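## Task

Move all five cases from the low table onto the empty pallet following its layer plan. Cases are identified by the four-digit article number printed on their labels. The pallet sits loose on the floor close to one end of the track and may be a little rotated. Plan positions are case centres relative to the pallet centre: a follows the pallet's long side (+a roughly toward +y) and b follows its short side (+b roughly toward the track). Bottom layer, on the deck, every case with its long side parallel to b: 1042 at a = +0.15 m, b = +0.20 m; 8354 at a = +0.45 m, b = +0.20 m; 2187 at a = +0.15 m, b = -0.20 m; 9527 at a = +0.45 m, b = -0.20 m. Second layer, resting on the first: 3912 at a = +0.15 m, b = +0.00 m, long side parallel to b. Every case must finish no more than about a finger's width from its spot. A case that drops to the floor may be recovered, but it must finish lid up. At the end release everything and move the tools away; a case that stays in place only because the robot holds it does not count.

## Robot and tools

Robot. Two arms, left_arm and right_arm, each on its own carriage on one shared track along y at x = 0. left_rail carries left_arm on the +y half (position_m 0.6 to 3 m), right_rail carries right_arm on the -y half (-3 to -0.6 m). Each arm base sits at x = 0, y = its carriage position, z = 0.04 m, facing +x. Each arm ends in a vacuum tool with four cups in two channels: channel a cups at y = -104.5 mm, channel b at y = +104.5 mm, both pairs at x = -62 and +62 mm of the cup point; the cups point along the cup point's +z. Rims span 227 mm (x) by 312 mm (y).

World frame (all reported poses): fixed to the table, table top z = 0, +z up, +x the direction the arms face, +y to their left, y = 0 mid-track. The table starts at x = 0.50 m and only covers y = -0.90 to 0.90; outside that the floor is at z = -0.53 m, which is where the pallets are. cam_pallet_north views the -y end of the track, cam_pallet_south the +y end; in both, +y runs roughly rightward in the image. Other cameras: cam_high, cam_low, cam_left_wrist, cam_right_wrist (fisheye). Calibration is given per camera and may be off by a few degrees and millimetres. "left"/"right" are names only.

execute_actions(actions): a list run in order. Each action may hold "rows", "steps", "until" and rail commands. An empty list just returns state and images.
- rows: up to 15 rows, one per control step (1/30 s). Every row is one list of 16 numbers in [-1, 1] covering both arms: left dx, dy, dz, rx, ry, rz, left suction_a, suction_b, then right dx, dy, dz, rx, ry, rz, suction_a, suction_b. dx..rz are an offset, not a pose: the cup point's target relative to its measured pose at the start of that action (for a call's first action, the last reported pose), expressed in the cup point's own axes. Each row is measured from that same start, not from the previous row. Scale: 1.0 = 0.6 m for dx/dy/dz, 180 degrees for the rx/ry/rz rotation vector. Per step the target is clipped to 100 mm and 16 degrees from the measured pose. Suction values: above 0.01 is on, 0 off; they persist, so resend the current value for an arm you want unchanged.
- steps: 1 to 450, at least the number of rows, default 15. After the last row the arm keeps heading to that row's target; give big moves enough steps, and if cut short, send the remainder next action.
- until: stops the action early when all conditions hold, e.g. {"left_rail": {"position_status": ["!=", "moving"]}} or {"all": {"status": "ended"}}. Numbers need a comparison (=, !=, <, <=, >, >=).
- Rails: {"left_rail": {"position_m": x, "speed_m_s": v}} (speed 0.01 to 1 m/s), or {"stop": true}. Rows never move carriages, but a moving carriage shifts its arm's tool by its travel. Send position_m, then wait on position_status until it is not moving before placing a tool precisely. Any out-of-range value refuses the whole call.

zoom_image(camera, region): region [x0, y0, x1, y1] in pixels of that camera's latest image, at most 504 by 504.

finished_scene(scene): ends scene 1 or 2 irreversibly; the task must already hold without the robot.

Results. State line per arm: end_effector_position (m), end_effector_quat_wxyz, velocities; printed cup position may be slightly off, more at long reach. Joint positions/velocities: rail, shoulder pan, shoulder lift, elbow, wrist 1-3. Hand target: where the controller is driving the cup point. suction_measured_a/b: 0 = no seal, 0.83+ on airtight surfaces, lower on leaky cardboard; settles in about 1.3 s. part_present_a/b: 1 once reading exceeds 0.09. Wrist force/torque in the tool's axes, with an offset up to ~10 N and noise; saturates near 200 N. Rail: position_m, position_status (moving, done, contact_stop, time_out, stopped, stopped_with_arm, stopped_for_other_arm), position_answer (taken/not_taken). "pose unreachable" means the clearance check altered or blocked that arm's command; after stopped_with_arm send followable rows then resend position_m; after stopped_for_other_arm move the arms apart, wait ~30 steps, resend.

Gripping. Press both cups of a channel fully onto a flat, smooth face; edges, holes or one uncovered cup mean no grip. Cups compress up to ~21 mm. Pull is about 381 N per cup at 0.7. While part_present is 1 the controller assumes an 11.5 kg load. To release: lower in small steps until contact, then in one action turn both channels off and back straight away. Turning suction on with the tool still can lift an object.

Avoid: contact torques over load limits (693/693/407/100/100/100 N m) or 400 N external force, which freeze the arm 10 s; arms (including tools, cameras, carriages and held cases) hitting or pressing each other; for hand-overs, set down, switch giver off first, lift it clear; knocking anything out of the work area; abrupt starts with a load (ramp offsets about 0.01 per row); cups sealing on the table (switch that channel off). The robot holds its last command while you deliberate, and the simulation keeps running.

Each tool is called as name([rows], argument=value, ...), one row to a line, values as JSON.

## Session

execute_actions(actions=[])

Scene clock: 0.00 s.
left_arm: end_effector_position=(+0.8497, +2.0800, +0.4385) suction_measured_a=0.01 part_present_a=0 suction_measured_b=0.01 part_present_b=0 end_effector_quat_wxyz=(-0.001, +0.000, +1.000, -0.000) end_effector_velocity=(-0.000, +0.000, +0.000) end_effector_angular_velocity=(-0.000, -0.000, +0.000) | right_arm: end_effector_position=(+0.8492, -2.1146, +0.4379) suction_measured_a=0.00 part_present_a=0 suction_measured_b=0.00 part_present_b=0 end_effector_quat_wxyz=(-0.002, +0.000, +1.000, -0.000) end_effector_velocity=(-0.000, +0.000, +0.000) end_effector_angular_velocity=(-0.000, -0.000, +0.000)
Joint positions: left_arm=[ 2.08  -0.239 -1.497  2.093 -2.165 -1.572  1.332] | right_arm=[-2.113 -0.24  -1.496  2.093 -2.163 -1.572  1.331]
Joint velocities: left_arm=[ 0.  0. -0. -0.  0.  0.  0.] | right_arm=[ 0.  0. -0.  0. -0.  0.  0.]
Wrist force (N, on the end effector, along its own x y z axes, offset not removed): no reading
Wrist torque (N m, same axes, about the end effector's origin, offset not removed): no reading
Hand target (left_arm): +0.850, +2.080, +0.438; -0.001, +0.000, +1.000, -0.000
Hand target (right_arm): +0.849, -2.115, +0.438; -0.002, +0.000, +1.000, -0.000
left_rail: position_m=2.080 position_m_goal=2.080 speed_m_s=1.00 position_status=done position_answer=taken refusals=0
right_rail: position_m=-2.113 position_m_goal=-2.113 speed_m_s=1.00 position_status=done position_answer=taken refusals=0
camera_calibration (this result's frames):
cam_left_wrist: T_world_to_cam=[[0.00456004, -0.99918, 0.040227, 2.05706], [-0.833581, 0.0184228, 0.55209, 0.441364], [-0.552378, -0.03605, -0.832814, 0.997575], [0, 0, 0, 1]] pos_world=[0.909571, 2.08321, 0.504373]
cam_right_wrist: T_world_to_cam=[[0.0563807, -0.998355, -0.0103722, -2.15539], [-0.82162, -0.0522971, 0.567631, 0.358481], [-0.56724, -0.0234814, -0.823217, 0.878505], [0, 0, 0, 1]] pos_world=[0.914381, -2.11247, 0.497359]

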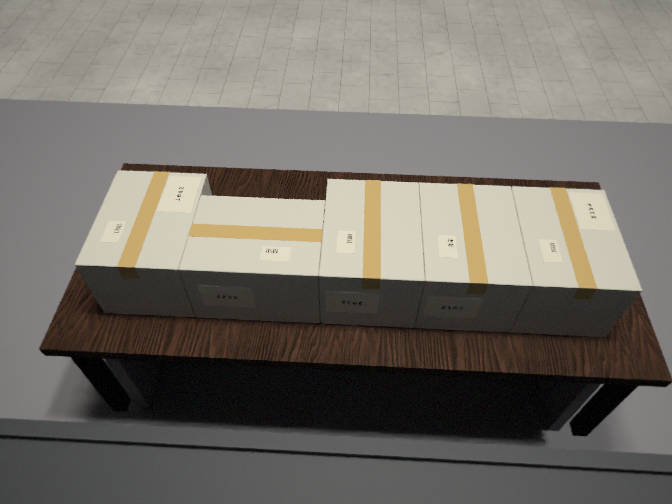

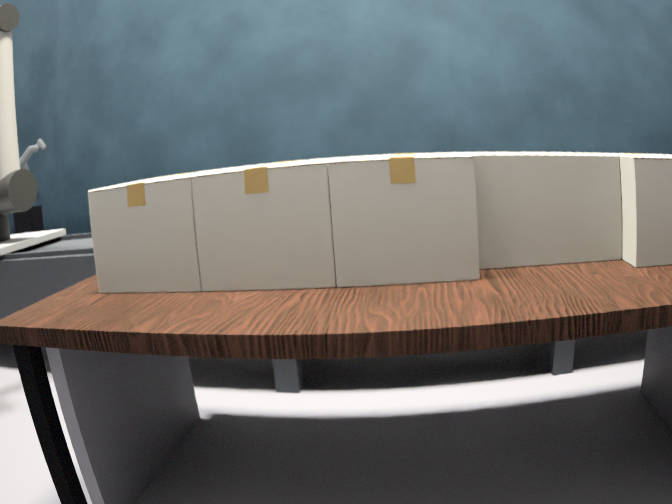

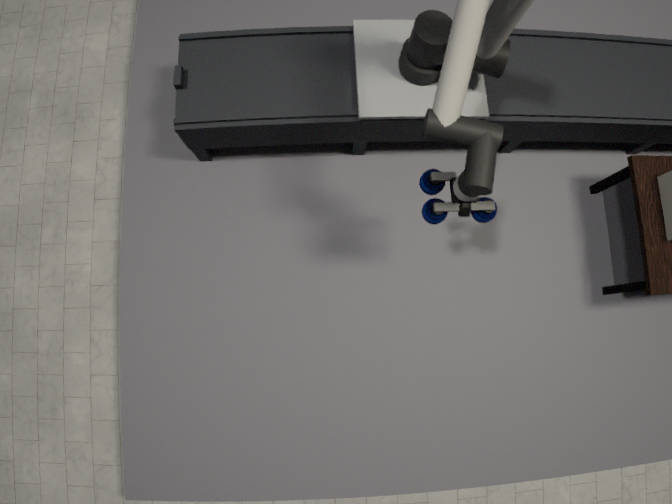

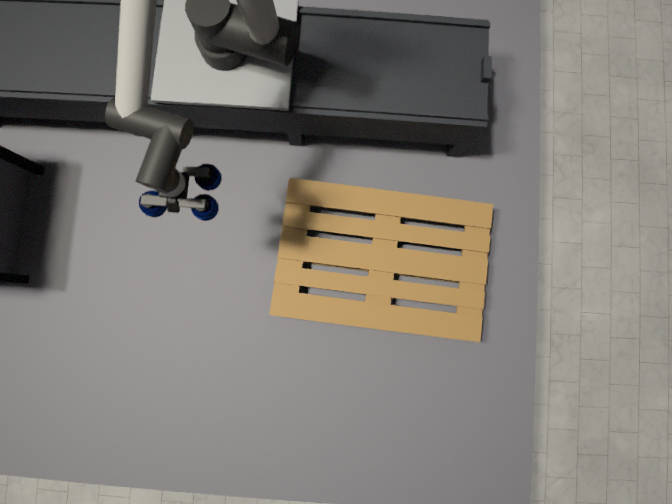

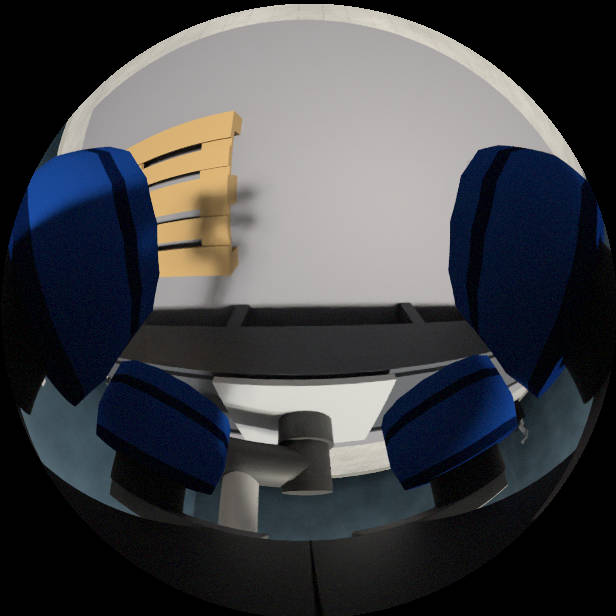

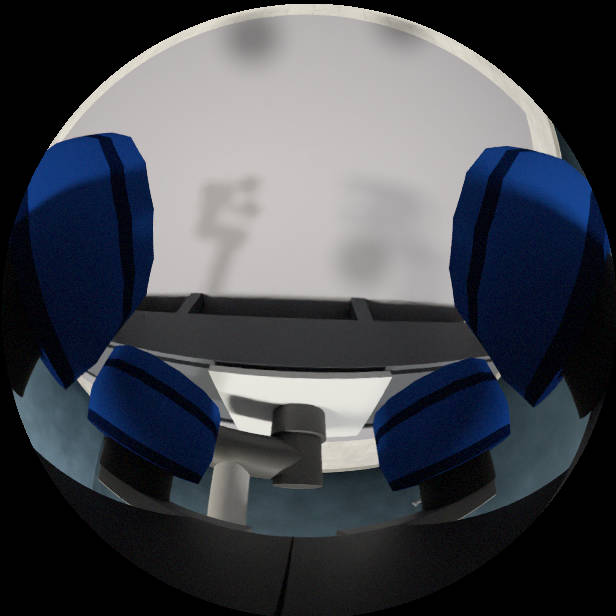

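zoom_image(camera="cam_high", region=[60, 160, 340, 330])

zoom_image(camera="cam_high", region=[310, 170, 650, 345])

zoom_image(camera="cam_pallet_south", region=[255, 165, 515, 355])

Region (60, 160, 340, 330) of cam_high's 672x504 image, scaled by 1.800, with more detail than that image has; it fills the top 306 rows of this view, and the rest is white.

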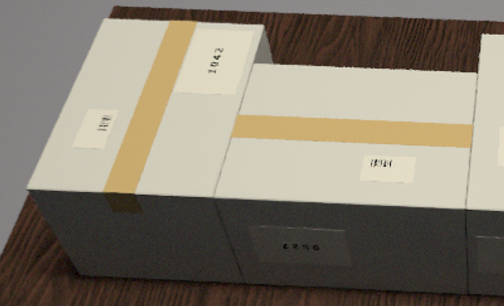

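Region (310, 170, 650, 345) of cam_high's 672x504 image, scaled by 1.482, with more detail than that image has; it fills the top 259 rows of this view, and the rest is white.

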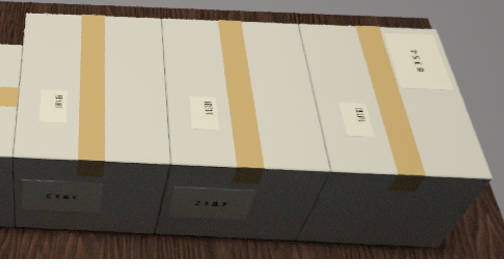

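Region (255, 165, 515, 355) of cam_pallet_south's 672x504 image, scaled by 1.938, with more detail than that image has; it fills the top 368 rows of this view, and the rest is white.

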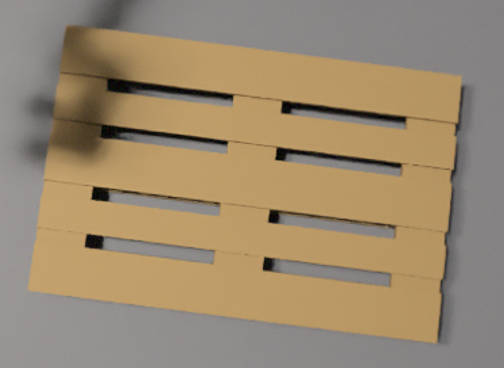

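zoom_image(camera="cam_high", region=[320, 285, 490, 330])

Region (320, 285, 490, 330) of cam_high's 672x504 image, scaled by 2.965, with more detail than that image has; it fills the top 133 rows of this view, and the rest is white.

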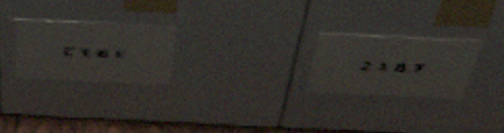

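execute_actions([
  {"rows":[[0.07,-1,-0.11,0,0,0,0,0,0,0,0,0,0,0,0,0]],"left_rail":{"position_m":0.6},"right_rail":{"position_m":-2.7},"steps":30},
  {"rows":[[0,-1,0,0,0,-0.5,0,0,0,0,0,0,0,0,0,0]],"steps":44},
])

zoom_image(camera="cam_left_wrist", region=[160, 60, 480, 330])

Scene clock: 35.07 s.
left_arm: end_effector_position=(+0.8029, -0.5677, +0.5022) suction_measured_a=0.01 part_present_a=0 suction_measured_b=0.01 part_present_b=0 end_effector_quat_wxyz=(+0.001, +0.706, -0.709, +0.000) end_effector_velocity=(+0.001, -0.003, +0.000) end_effector_angular_velocity=(+0.008, +0.004, +0.023) | right_arm: end_effector_position=(+0.8492, -2.7013, +0.4379) suction_measured_a=0.00 part_present_a=0 suction_measured_b=0.00 part_present_b=0 end_effector_quat_wxyz=(-0.002, +0.000, +1.000, -0.000) end_effector_velocity=(-0.000, +0.000, +0.000) end_effector_angular_velocity=(-0.000, -0.000, +0.000)
Joint positions: left_arm=[ 0.6   -1.111 -0.904  1.13  -1.798 -1.572 -1.106] | right_arm=[-2.7   -0.24  -1.496  2.093 -2.163 -1.572  1.331]
Joint velocities: left_arm=[ 0.    -0.     0.006 -0.012  0.015 -0.    -0.024] | right_arm=[ 0.  0. -0.  0. -0.  0. -0.]
Wrist force (N, on the end effector, along its own x y z axes, offset not removed): left_arm=[-2.4 5.5 1.3] | right_arm=[-2.1 1.0 2.5]
Wrist torque (N m, same axes, about the end effector's origin, offset not removed): left_arm=[0.83 -0.01 0.19] | right_arm=[0.43 0.73 -0.22]
Hand target (left_arm): +0.803, -0.568, +0.502; +0.001, +0.706, -0.708, -0.000
Hand target (right_arm): +0.849, -2.701, +0.438; -0.002, +0.000, +1.000, -0.000
Off the commanded pose (left_arm): 0.000 m, 0 deg.
Off the commanded pose (right_arm): 0.000 m, 0 deg.
left_rail: position_m=0.600 position_m_goal=0.600 speed_m_s=1.00 position_status=done position_answer=taken refusals=0
right_rail: position_m=-2.700 position_m_goal=-2.700 speed_m_s=1.00 position_status=done position_answer=taken refusals=0
camera_calibration (this result's frames):
cam_left_wrist: T_world_to_cam=[[0.999222, 0.000280078, 0.0394431, -0.821644], [-0.0215427, -0.833786, 0.551667, -0.719583], [0.0330417, -0.552087, -0.833131, 0.166513], [0, 0, 0, 1]] pos_world=[0.8, -0.507818, 0.568105]
cam_right_wrist: T_world_to_cam=[[0.0563478, -0.998357, -0.0103722, -2.74115], [-0.821622, -0.05227, 0.567631, 0.32787], [-0.567241, -0.0234627, -0.823218, 0.864778], [0, 0, 0, 1]] pos_world=[0.914381, -2.69922, 0.497359]

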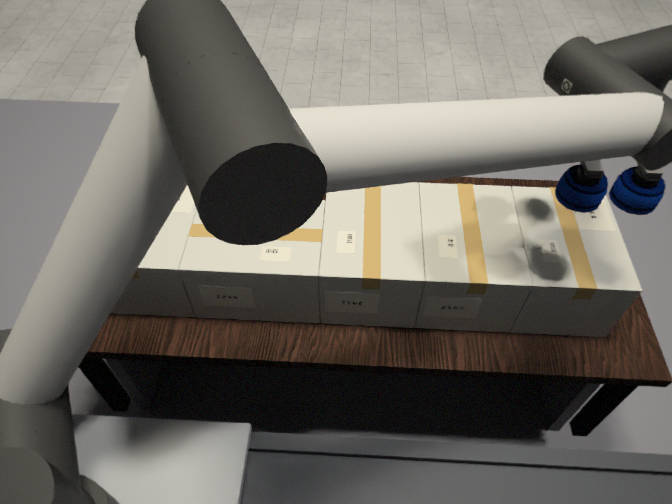

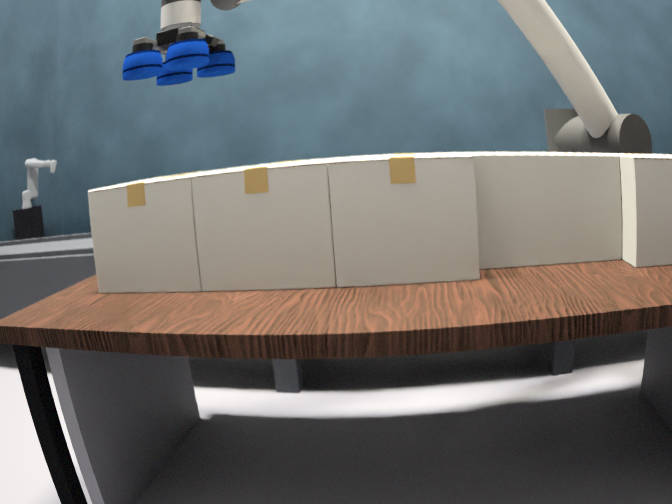

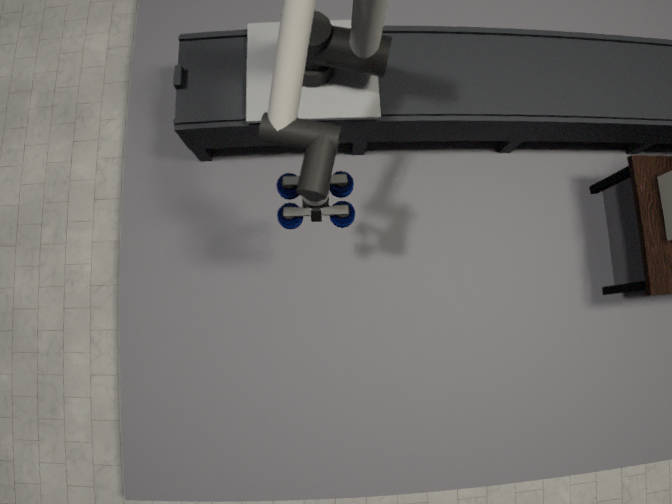

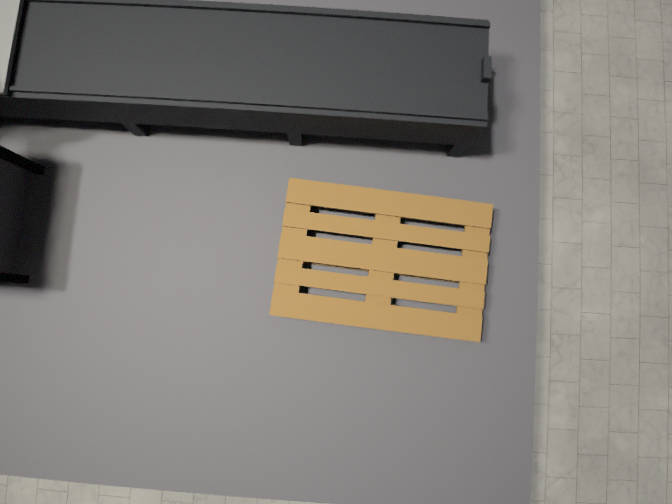

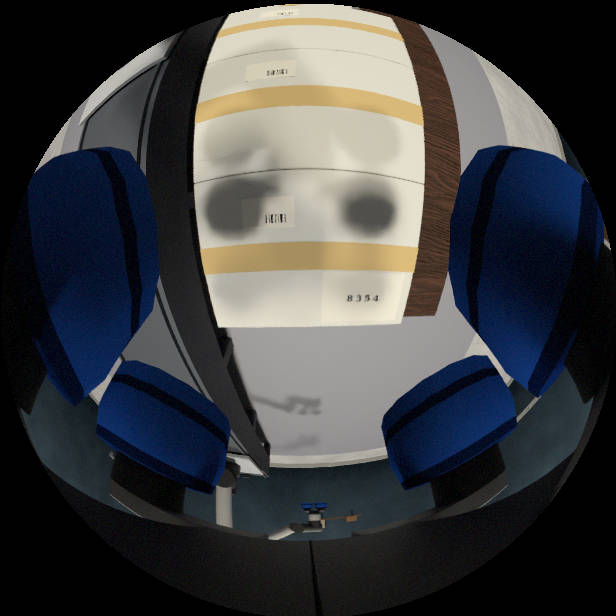

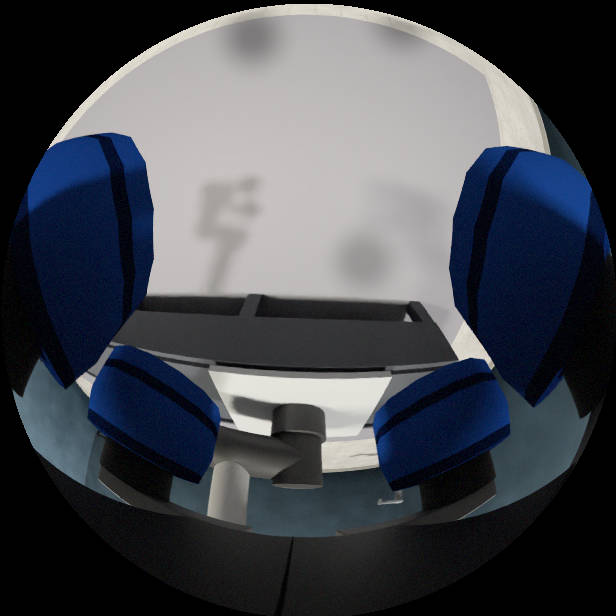

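Region (160, 60, 480, 330) of cam_left_wrist's 616x616 image, scaled by 1.575, with more detail than that image has; it fills the top 425 rows of this view, and the rest is white.

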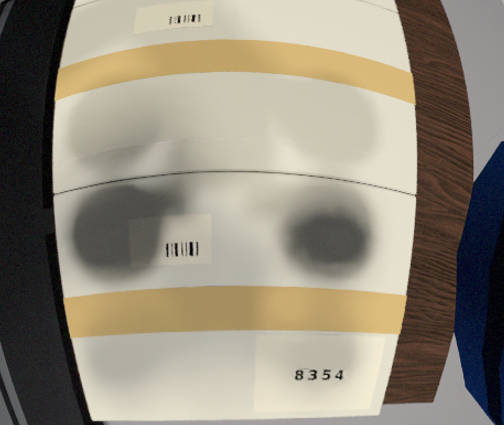

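execute_actions([
  {"rows":[[0.082,-0.025,0.1,0,0,-0.0013,0,0,0,0,0,0,0,0,0,0],[0.082,-0.025,0.4,0,0,-0.0013,0,0,0,0,0,0,0,0,0,0]],"steps":28},
  {"rows":[[0,0,0.01,0,0,0,1,1,0,0,0,0,0,0,0,0],[0,0,0.02,0,0,0,1,1,0,0,0,0,0,0,0,0],[0,0,0.03,0,0,0,1,1,0,0,0,0,0,0,0,0],[0,0,0.038,0,0,0,1,1,0,0,0,0,0,0,0,0],[0,0,0.045,0,0,0,1,1,0,0,0,0,0,0,0,0],[0,0,0.05,0,0,0,1,1,0,0,0,0,0,0,0,0],[0,0,0.054,0,0,0,1,1,0,0,0,0,0,0,0,0],[0,0,0.058,0,0,0,1,1,0,0,0,0,0,0,0,0],[0,0,0.061,0,0,0,1,1,0,0,0,0,0,0,0,0],[0,0,0.063,0,0,0,1,1,0,0,0,0,0,0,0,0]],"steps":24},
])

Scene clock: 50.20 s.
left_arm: end_effector_position=(+0.8177, -0.6173, +0.2248) suction_measured_a=0.89 part_present_a=1 suction_measured_b=0.89 part_present_b=1 end_effector_quat_wxyz=(+0.001, +0.707, -0.707, +0.000) end_effector_velocity=(-0.000, +0.000, -0.001) end_effector_angular_velocity=(+0.000, +0.000, +0.000) | right_arm: end_effector_position=(+0.8492, -2.7013, +0.4379) suction_measured_a=0.00 part_present_a=0 suction_measured_b=0.00 part_present_b=0 end_effector_quat_wxyz=(-0.002, +0.000, +1.000, -0.000) end_effector_velocity=(-0.000, +0.000, +0.000) end_effector_angular_velocity=(-0.000, -0.000, -0.000)
Joint positions: left_arm=[ 0.6   -1.117 -0.724  1.201 -2.049 -1.572 -1.116] | right_arm=[-2.7   -0.24  -1.496  2.093 -2.163 -1.572  1.331]
Joint velocities: left_arm=[ 0.  0.  0.  0. -0.  0. -0.] | right_arm=[ 0.  0. -0.  0. -0. -0.  0.]
Wrist force (N, on the end effector, along its own x y z axes, offset not removed): left_arm=[0.4 9.7 -25.2] | right_arm=[-3.3 -1.6 -2.6]
Wrist torque (N m, same axes, about the end effector's origin, offset not removed): left_arm=[4.31 1.37 0.18] | right_arm=[0.02 1.06 -0.07]
Hand target (left_arm): +0.818, -0.617, +0.225; +0.001, +0.707, -0.707, +0.000
Hand target (right_arm): +0.849, -2.701, +0.438; -0.002, +0.000, +1.000, -0.000
Off the commanded pose (left_arm): 0.000 m, 0 deg.
Off the commanded pose (right_arm): 0.000 m, 0 deg.
left_rail: position_m=0.600 position_m_goal=0.600 speed_m_s=1.00 position_status=done position_answer=taken refusals=0
right_rail: position_m=-2.700 position_m_goal=-2.700 speed_m_s=1.00 position_status=done position_answer=taken refusals=0
camera_calibration (this result's frames):
cam_left_wrist: T_world_to_cam=[[0.999205, 0.0043428, 0.039632, -0.823015], [-0.0182581, -0.833845, 0.551697, -0.610299], [0.0354429, -0.551982, -0.833103, -0.0943155], [0, 0, 0, 1]] pos_world=[0.814561, -0.557381, 0.290743]
cam_right_wrist: T_world_to_cam=[[0.0563476, -0.998357, -0.0103724, -2.74115], [-0.821622, -0.0522699, 0.567631, 0.32787], [-0.567241, -0.0234625, -0.823218, 0.864779], [0, 0, 0, 1]] pos_world=[0.91438, -2.69922, 0.497359]

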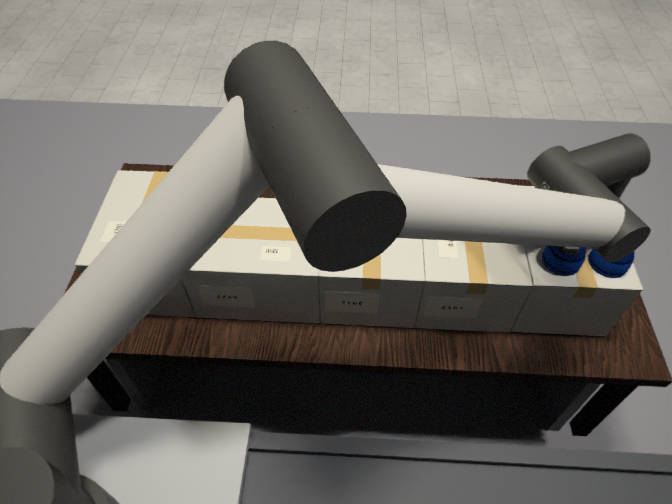

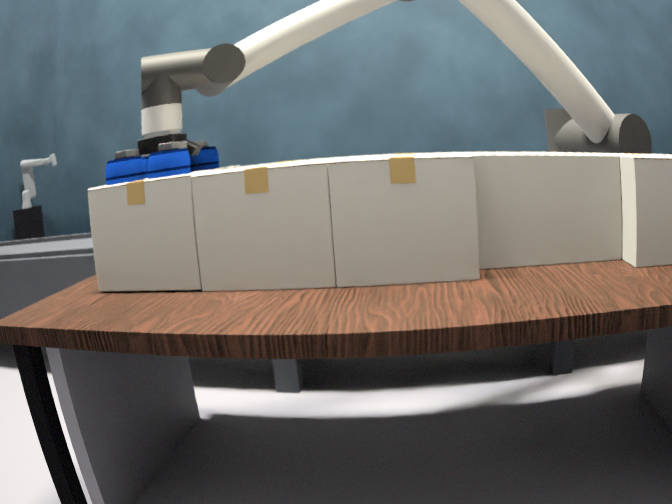

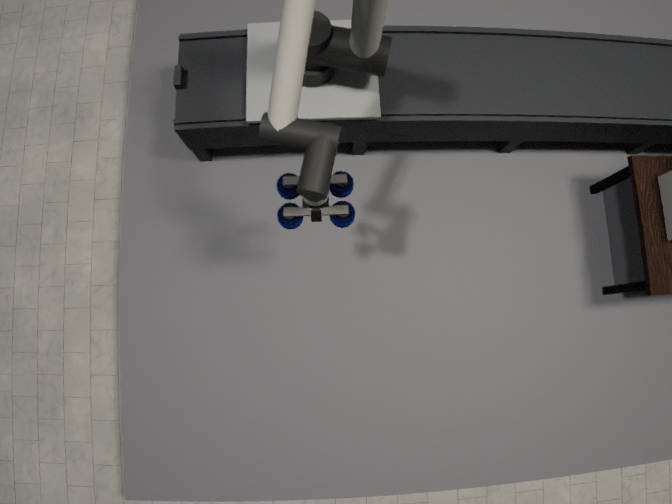

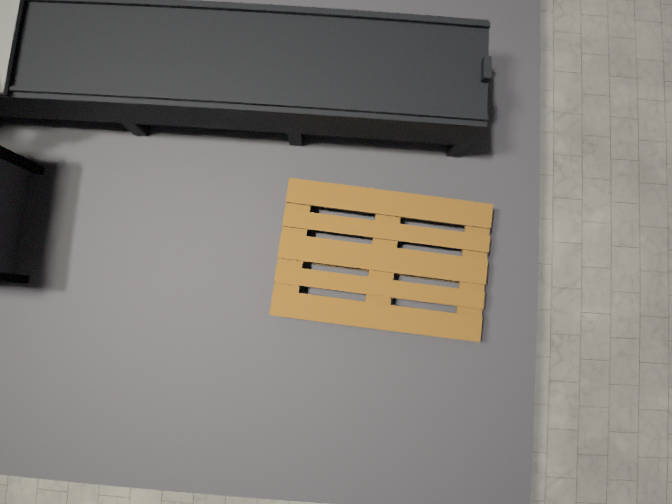

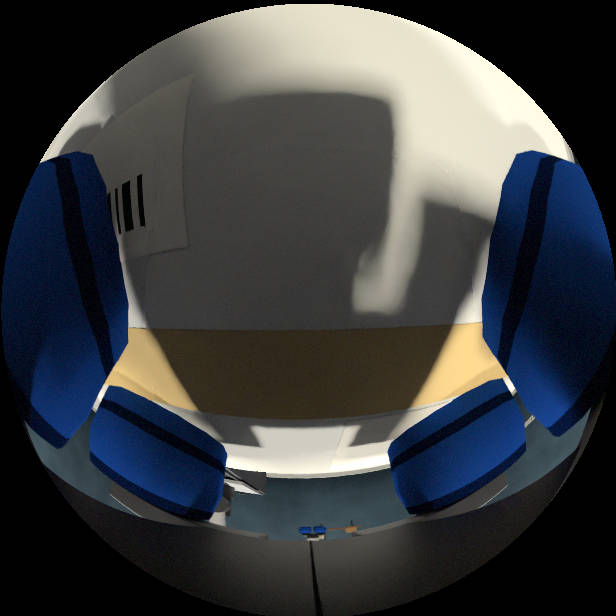

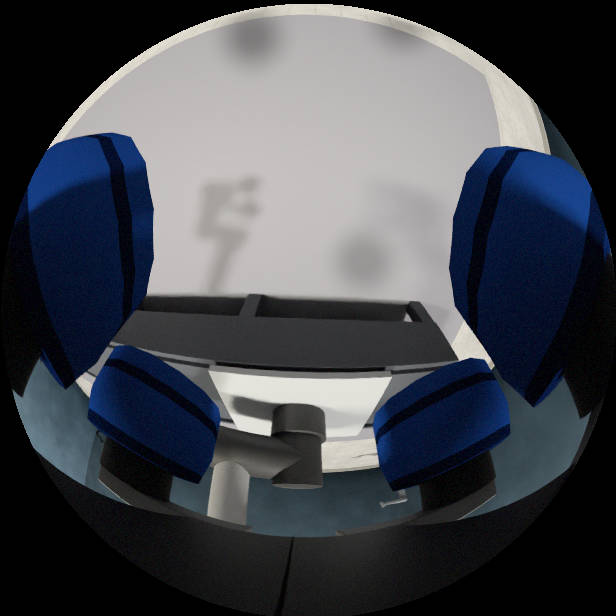

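execute_actions([
  {"rows":[[0,0,-0.01,0,0,0,1,1,0,0,0,0,0,0,0,0],[0,0,-0.025,0,0,0,1,1,0,0,0,0,0,0,0,0],[0,0,-0.05,0,0,0,1,1,0,0,0,0,0,0,0,0],[0,0,-0.08,0,0,0,1,1,0,0,0,0,0,0,0,0],[0,0,-0.115,0,0,0,1,1,0,0,0,0,0,0,0,0],[0,0,-0.155,0,0,0,1,1,0,0,0,0,0,0,0,0],[0,0,-0.2,0,0,0,1,1,0,0,0,0,0,0,0,0],[0,0,-0.245,0,0,0,1,1,0,0,0,0,0,0,0,0],[0,0,-0.29,0,0,0,1,1,0,0,0,0,0,0,0,0],[0,0,-0.335,0,0,0,1,1,0,0,0,0,0,0,0,0],[0,0,-0.375,0,0,0,1,1,0,0,0,0,0,0,0,0],[0,0,-0.41,0,0,0,1,1,0,0,0,0,0,0,0,0],[0,0,-0.44,0,0,0,1,1,0,0,0,0,0,0,0,0],[0,0,-0.465,0,0,0,1,1,0,0,0,0,0,0,0,0],[0,0,-0.49,0,0,0,1,1,0,0,0,0,0,0,0,0]],"steps":24},
  {"left_rail":{"position_m":3.0},"rows":[[-0.01,0,0,0,0,0,1,1,0,0,0,0,0,0,0,0],[-0.03,0,0,0,0,0,1,1,0,0,0,0,0,0,0,0],[-0.06,0,0,0,0,0,1,1,0,0,0,0,0,0,0,0],[-0.1,0,0,0,0,0,1,1,0,0,0,0,0,0,0,0],[-0.15,0,0,0,0,0,1,1,0,0,0,0,0,0,0,0],[-0.2,0,0,0,0,0,1,1,0,0,0,0,0,0,0,0],[-0.26,0,0,0,0,0,1,1,0,0,0,0,0,0,0,0],[-0.32,0,0,0,0,0,1,1,0,0,0,0,0,0,0,0],[-0.38,0,0,0,0,0,1,1,0,0,0,0,0,0,0,0],[-1.0,0,0,0,0,0,1,1,0,0,0,0,0,0,0,0]],"steps":38},
  {"rows":[[-0.01,0,0,0,0,0,1,1,0,0,0,0,0,0,0,0],[-0.03,0,0,0,0,0,1,1,0,0,0,0,0,0,0,0],[-0.06,0,0.005,0,0,0,1,1,0,0,0,0,0,0,0,0],[-0.1,0,0.015,0,0,0,1,1,0,0,0,0,0,0,0,0],[-0.15,0,0.03,0,0,0,1,1,0,0,0,0,0,0,0,0],[-0.2,0,0.05,0,0,0,1,1,0,0,0,0,0,0,0,0],[-0.26,0,0.07,0,0,0,1,1,0,0,0,0,0,0,0,0],[-0.32,0,0.09,0,0,0,1,1,0,0,0,0,0,0,0,0],[-0.38,0,0.11,0,0,0,1,1,0,0,0,0,0,0,0,0],[-1.0,0,0.3,0,0,0,1,1,0,0,0,0,0,0,0,0]],"steps":36},
  {"rows":[[-0.008,0,0.008,0,0,0,1,1,0,0,0,0,0,0,0,0],[-0.024,0,0.023,0,0,0,1,1,0,0,0,0,0,0,0,0],[-0.047,0.002,0.045,0,0,0.001,1,1,0,0,0,0,0,0,0,0],[-0.079,0.004,0.075,0,0,0.002,1,1,0,0,0,0,0,0,0,0],[-0.118,0.006,0.112,0,0,0.002,1,1,0,0,0,0,0,0,0,0],[-0.158,0.008,0.15,0,0,0.003,1,1,0,0,0,0,0,0,0,0],[-0.205,0.01,0.195,0,0,0.004,1,1,0,0,0,0,0,0,0,0],[-0.253,0.013,0.24,0,0,0.005,1,1,0,0,0,0,0,0,0,0],[-0.3,0.015,0.285,0,0,0.006,1,1,0,0,0,0,0,0,0,0],[-0.79,0.04,0.75,0,0,0.0156,1,1,0,0,0,0,0,0,0,0]],"steps":42},
])

zoom_image(camera="cam_pallet_south", region=[370, 170, 530, 350])

Scene clock: 84.30 s.
left_arm: end_effector_position=(+0.7884, +3.4349, -0.1106) suction_measured_a=0.90 part_present_a=1 suction_measured_b=0.90 part_present_b=1 end_effector_quat_wxyz=(+0.001, +0.691, -0.723, +0.000) end_effector_velocity=(+0.014, +0.026, -0.028) end_effector_angular_velocity=(-0.003, -0.003, -0.004) | right_arm: end_effector_position=(+0.8492, -2.7013, +0.4379) suction_measured_a=0.00 part_present_a=0 suction_measured_b=0.00 part_present_b=0 end_effector_quat_wxyz=(-0.002, +0.000, +1.000, -0.000) end_effector_velocity=(+0.000, -0.000, -0.000) end_effector_angular_velocity=(+0.000, +0.000, -0.000)
Joint positions: left_arm=[ 3.     0.279 -0.803  2.208 -2.975 -1.572  0.326] | right_arm=[-2.7   -0.24  -1.496  2.093 -2.163 -1.572  1.331]
Joint velocities: left_arm=[ 0.     0.025  0.046 -0.041 -0.007 -0.003  0.029] | right_arm=[ 0. -0.  0. -0.  0.  0. -0.]
Wrist force (N, on the end effector, along its own x y z axes, offset not removed): left_arm=[-1.7 3.6 -22.1] | right_arm=[-2.7 1.5 -5.0]
Wrist torque (N m, same axes, about the end effector's origin, offset not removed): left_arm=[4.07 0.54 0.19] | right_arm=[0.54 0.74 -0.22]
Hand target (left_arm): +0.790, +3.437, -0.113; +0.001, +0.691, -0.723, +0.000
Hand target (right_arm): +0.849, -2.701, +0.438; -0.002, +0.000, +1.000, -0.000
Off the commanded pose (left_arm): 0.004 m, 0 deg.
Off the commanded pose (right_arm): 0.000 m, 0 deg.
left_rail: position_m=3.000 position_m_goal=3.000 speed_m_s=1.00 position_status=done position_answer=taken refusals=0
right_rail: position_m=-2.700 position_m_goal=-2.700 speed_m_s=1.00 position_status=done position_answer=taken refusals=0
camera_calibration (this result's frames):
cam_left_wrist: T_world_to_cam=[[0.998361, -0.0415088, 0.0394068, -0.639922], [-0.0563706, -0.83233, 0.551407, 2.97795], [0.00991121, -0.552724, -0.833305, 1.88665], [0, 0, 0, 1]] pos_world=[0.788043, 3.49487, -0.0446842]
cam_right_wrist: T_world_to_cam=[[0.0563477, -0.998357, -0.0103723, -2.74115], [-0.821622, -0.05227, 0.567631, 0.32787], [-0.567241, -0.0234626, -0.823218, 0.864779], [0, 0, 0, 1]] pos_world=[0.914381, -2.69922, 0.49736]

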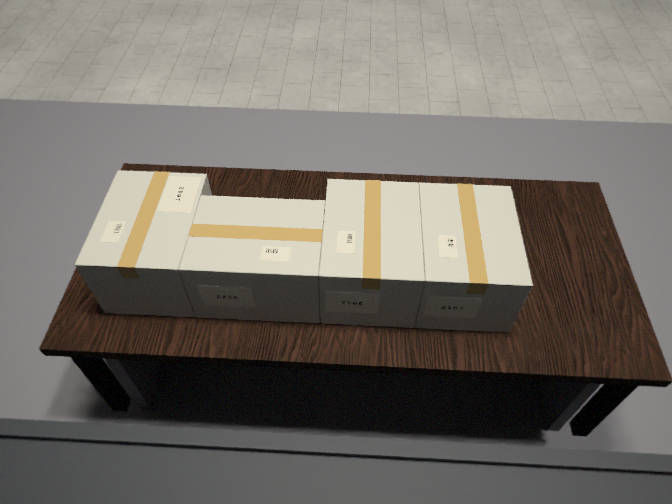

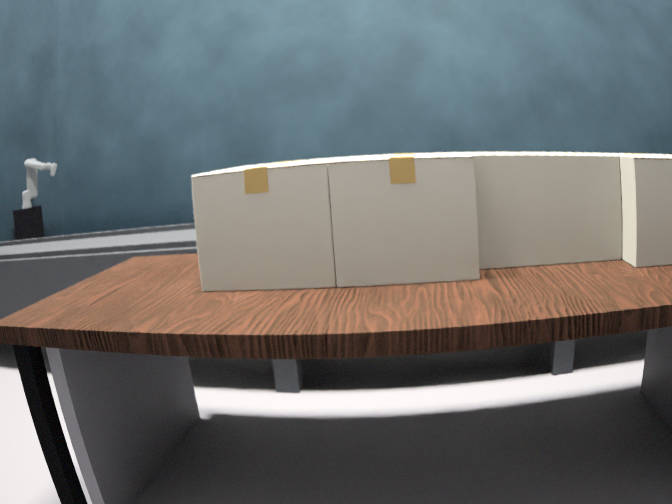

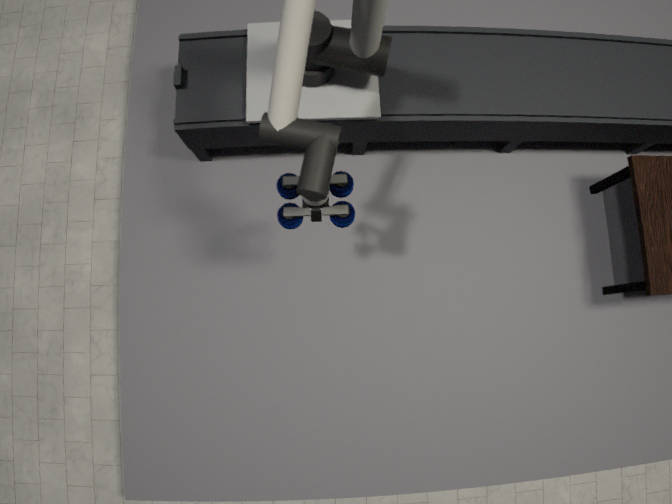

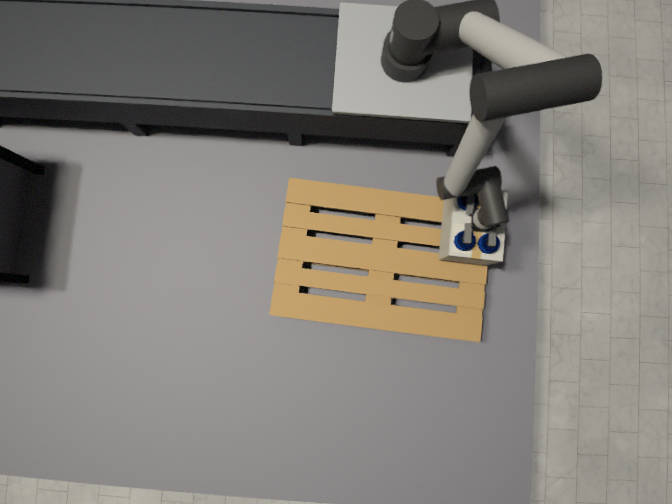

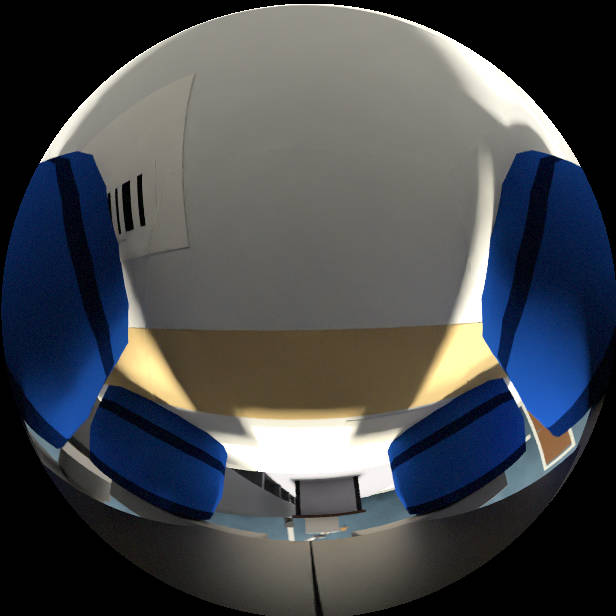

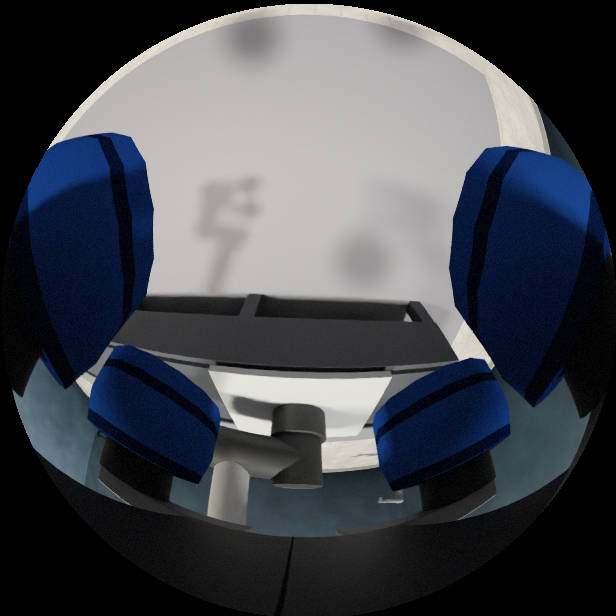

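Region (370, 170, 530, 350) of cam_pallet_south's 672x504 image, scaled by 2.800, with more detail than that image has.

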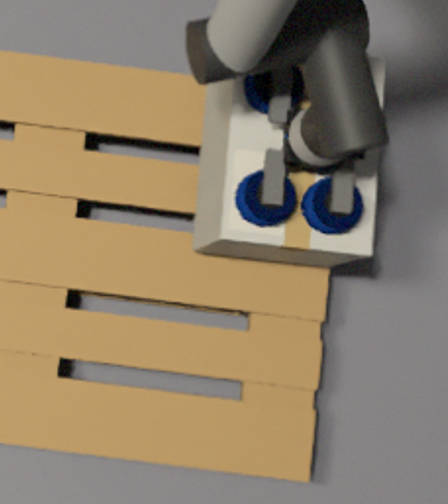

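execute_actions([
  {"rows":[[0.001,-0.005,0.012,0,0,0,1,1,0,0,0,0,0,0,0,0],[0.002,-0.012,0.024,0,0,0,1,1,0,0,0,0,0,0,0,0],[0.004,-0.02,0.037,0,0,0.001,1,1,0,0,0,0,0,0,0,0],[0.005,-0.028,0.05,0,0,0.001,1,1,0,0,0,0,0,0,0,0],[0.006,-0.034,0.061,0,0,0.001,1,1,0,0,0,0,0,0,0,0],[0.007,-0.038,0.069,0,0,0.001,1,1,0,0,0,0,0,0,0,0],[0.007,-0.039,0.074,0,0,0.001,1,1,0,0,0,0,0,0,0,0]],"steps":15},
])

zoom_image(camera="cam_pallet_south", region=[410, 185, 520, 300])

Scene clock: 102.43 s.
left_arm: end_effector_position=(+0.8110, +3.4298, -0.1541) suction_measured_a=0.90 part_present_a=1 suction_measured_b=0.90 part_present_b=1 end_effector_quat_wxyz=(+0.001, +0.689, -0.724, +0.000) end_effector_velocity=(+0.006, -0.001, -0.010) end_effector_angular_velocity=(+0.000, -0.000, -0.000) | right_arm: end_effector_position=(+0.8492, -2.7013, +0.4379) suction_measured_a=0.00 part_present_a=0 suction_measured_b=0.00 part_present_b=0 end_effector_quat_wxyz=(-0.002, +0.000, +1.000, -0.000) end_effector_velocity=(-0.000, +0.000, +0.000) end_effector_angular_velocity=(-0.000, -0.000, +0.000)
Joint positions: left_arm=[ 3.     0.267 -0.738  2.173 -3.005 -1.572  0.316] | right_arm=[-2.7   -0.24  -1.496  2.093 -2.163 -1.572  1.331]
Joint velocities: left_arm=[ 0.    -0.003  0.015 -0.01  -0.006 -0.    -0.002] | right_arm=[ 0.  0. -0.  0. -0.  0.  0.]
Wrist force (N, on the end effector, along its own x y z axes, offset not removed): left_arm=[-0.5 3.9 -24.5] | right_arm=[-0.8 -9.4 -0.2]
Wrist torque (N m, same axes, about the end effector's origin, offset not removed): left_arm=[3.73 1.18 0.13] | right_arm=[-1.05 0.61 -0.03]
Hand target (left_arm): +0.812, +3.430, -0.155; +0.001, +0.689, -0.724, +0.000
Hand target (right_arm): +0.849, -2.701, +0.438; -0.002, +0.000, +1.000, -0.000
Off the commanded pose (left_arm): 0.001 m, 0 deg.
Off the commanded pose (right_arm): 0.000 m, 0 deg.
left_rail: position_m=3.000 position_m_goal=3.000 speed_m_s=1.00 position_status=done position_answer=taken refusals=0
right_rail: position_m=-2.700 position_m_goal=-2.700 speed_m_s=1.00 position_status=done position_answer=taken refusals=0
camera_calibration (this result's frames):
cam_left_wrist: T_world_to_cam=[[0.998231, -0.044577, 0.0393445, -0.650381], [-0.0588941, -0.83215, 0.551415, 3.00031], [0.00816009, -0.552756, -0.833303, 1.84888], [0, 0, 0, 1]] pos_world=[0.810844, 3.4897, -0.0881481]
cam_right_wrist: T_world_to_cam=[[0.0563476, -0.998357, -0.0103722, -2.74115], [-0.821622, -0.0522699, 0.567631, 0.32787], [-0.567241, -0.0234627, -0.823218, 0.864778], [0, 0, 0, 1]] pos_world=[0.914381, -2.69922, 0.49736]

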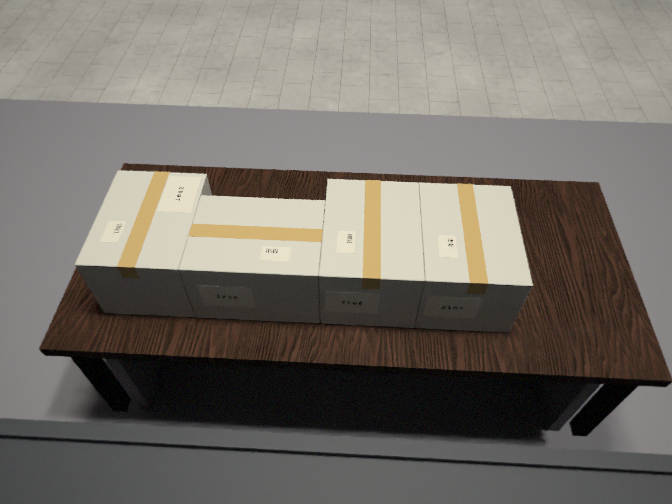

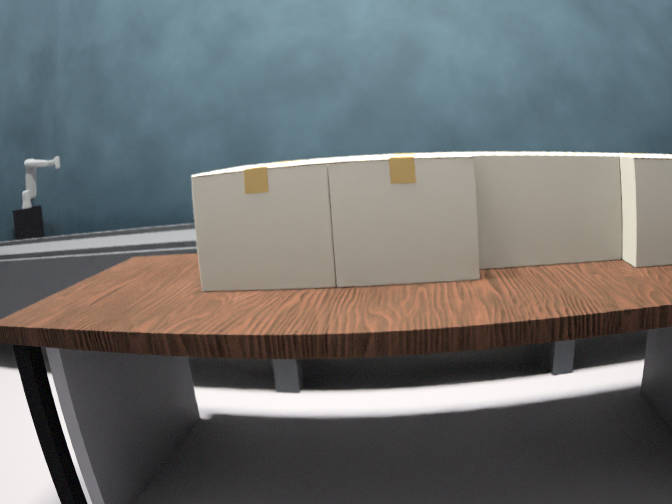

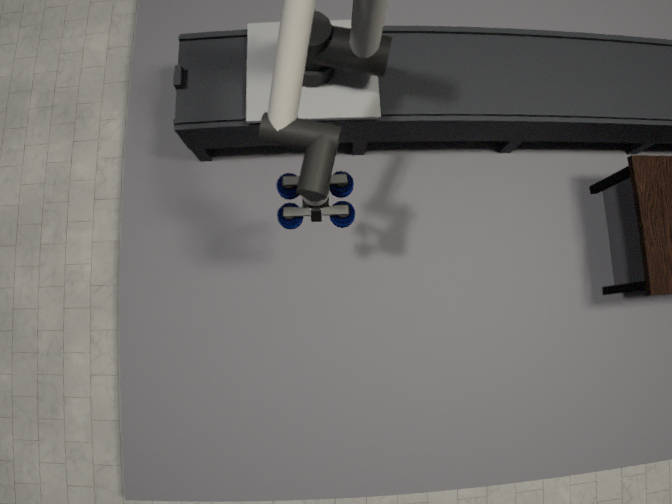

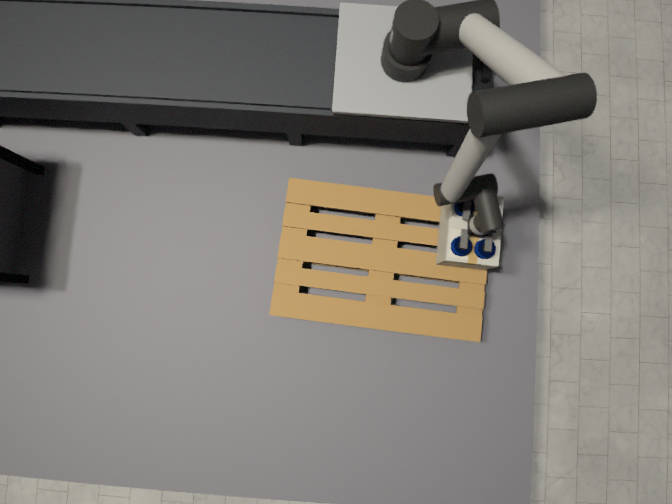

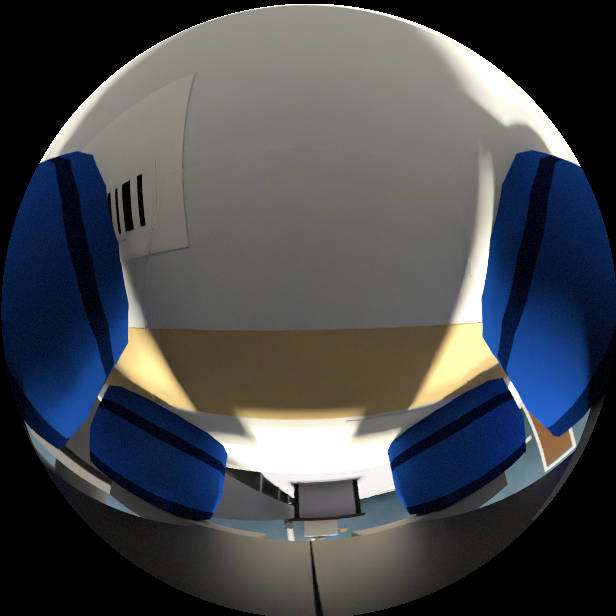

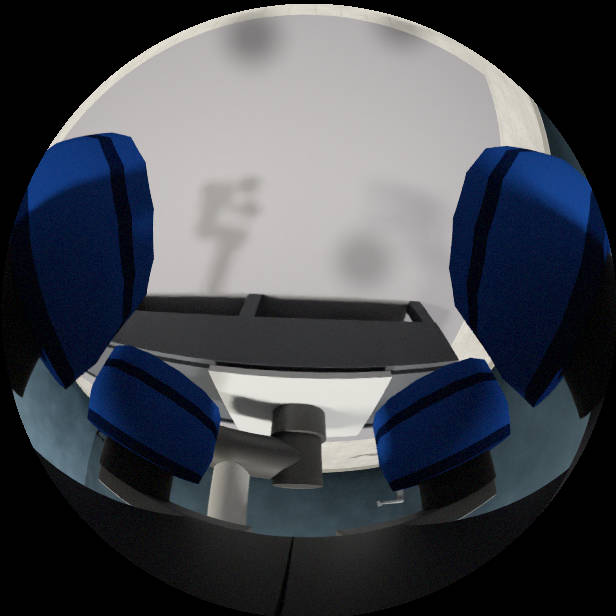

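Region (410, 185, 520, 300) of cam_pallet_south's 672x504 image, scaled by 4.383, with more detail than that image has; it fills the left 482 columns of this view, and the rest is white.

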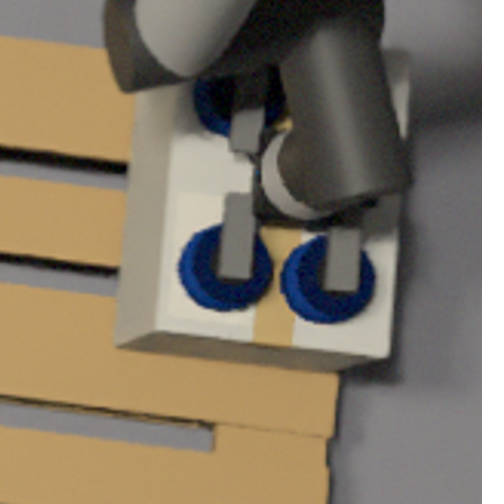

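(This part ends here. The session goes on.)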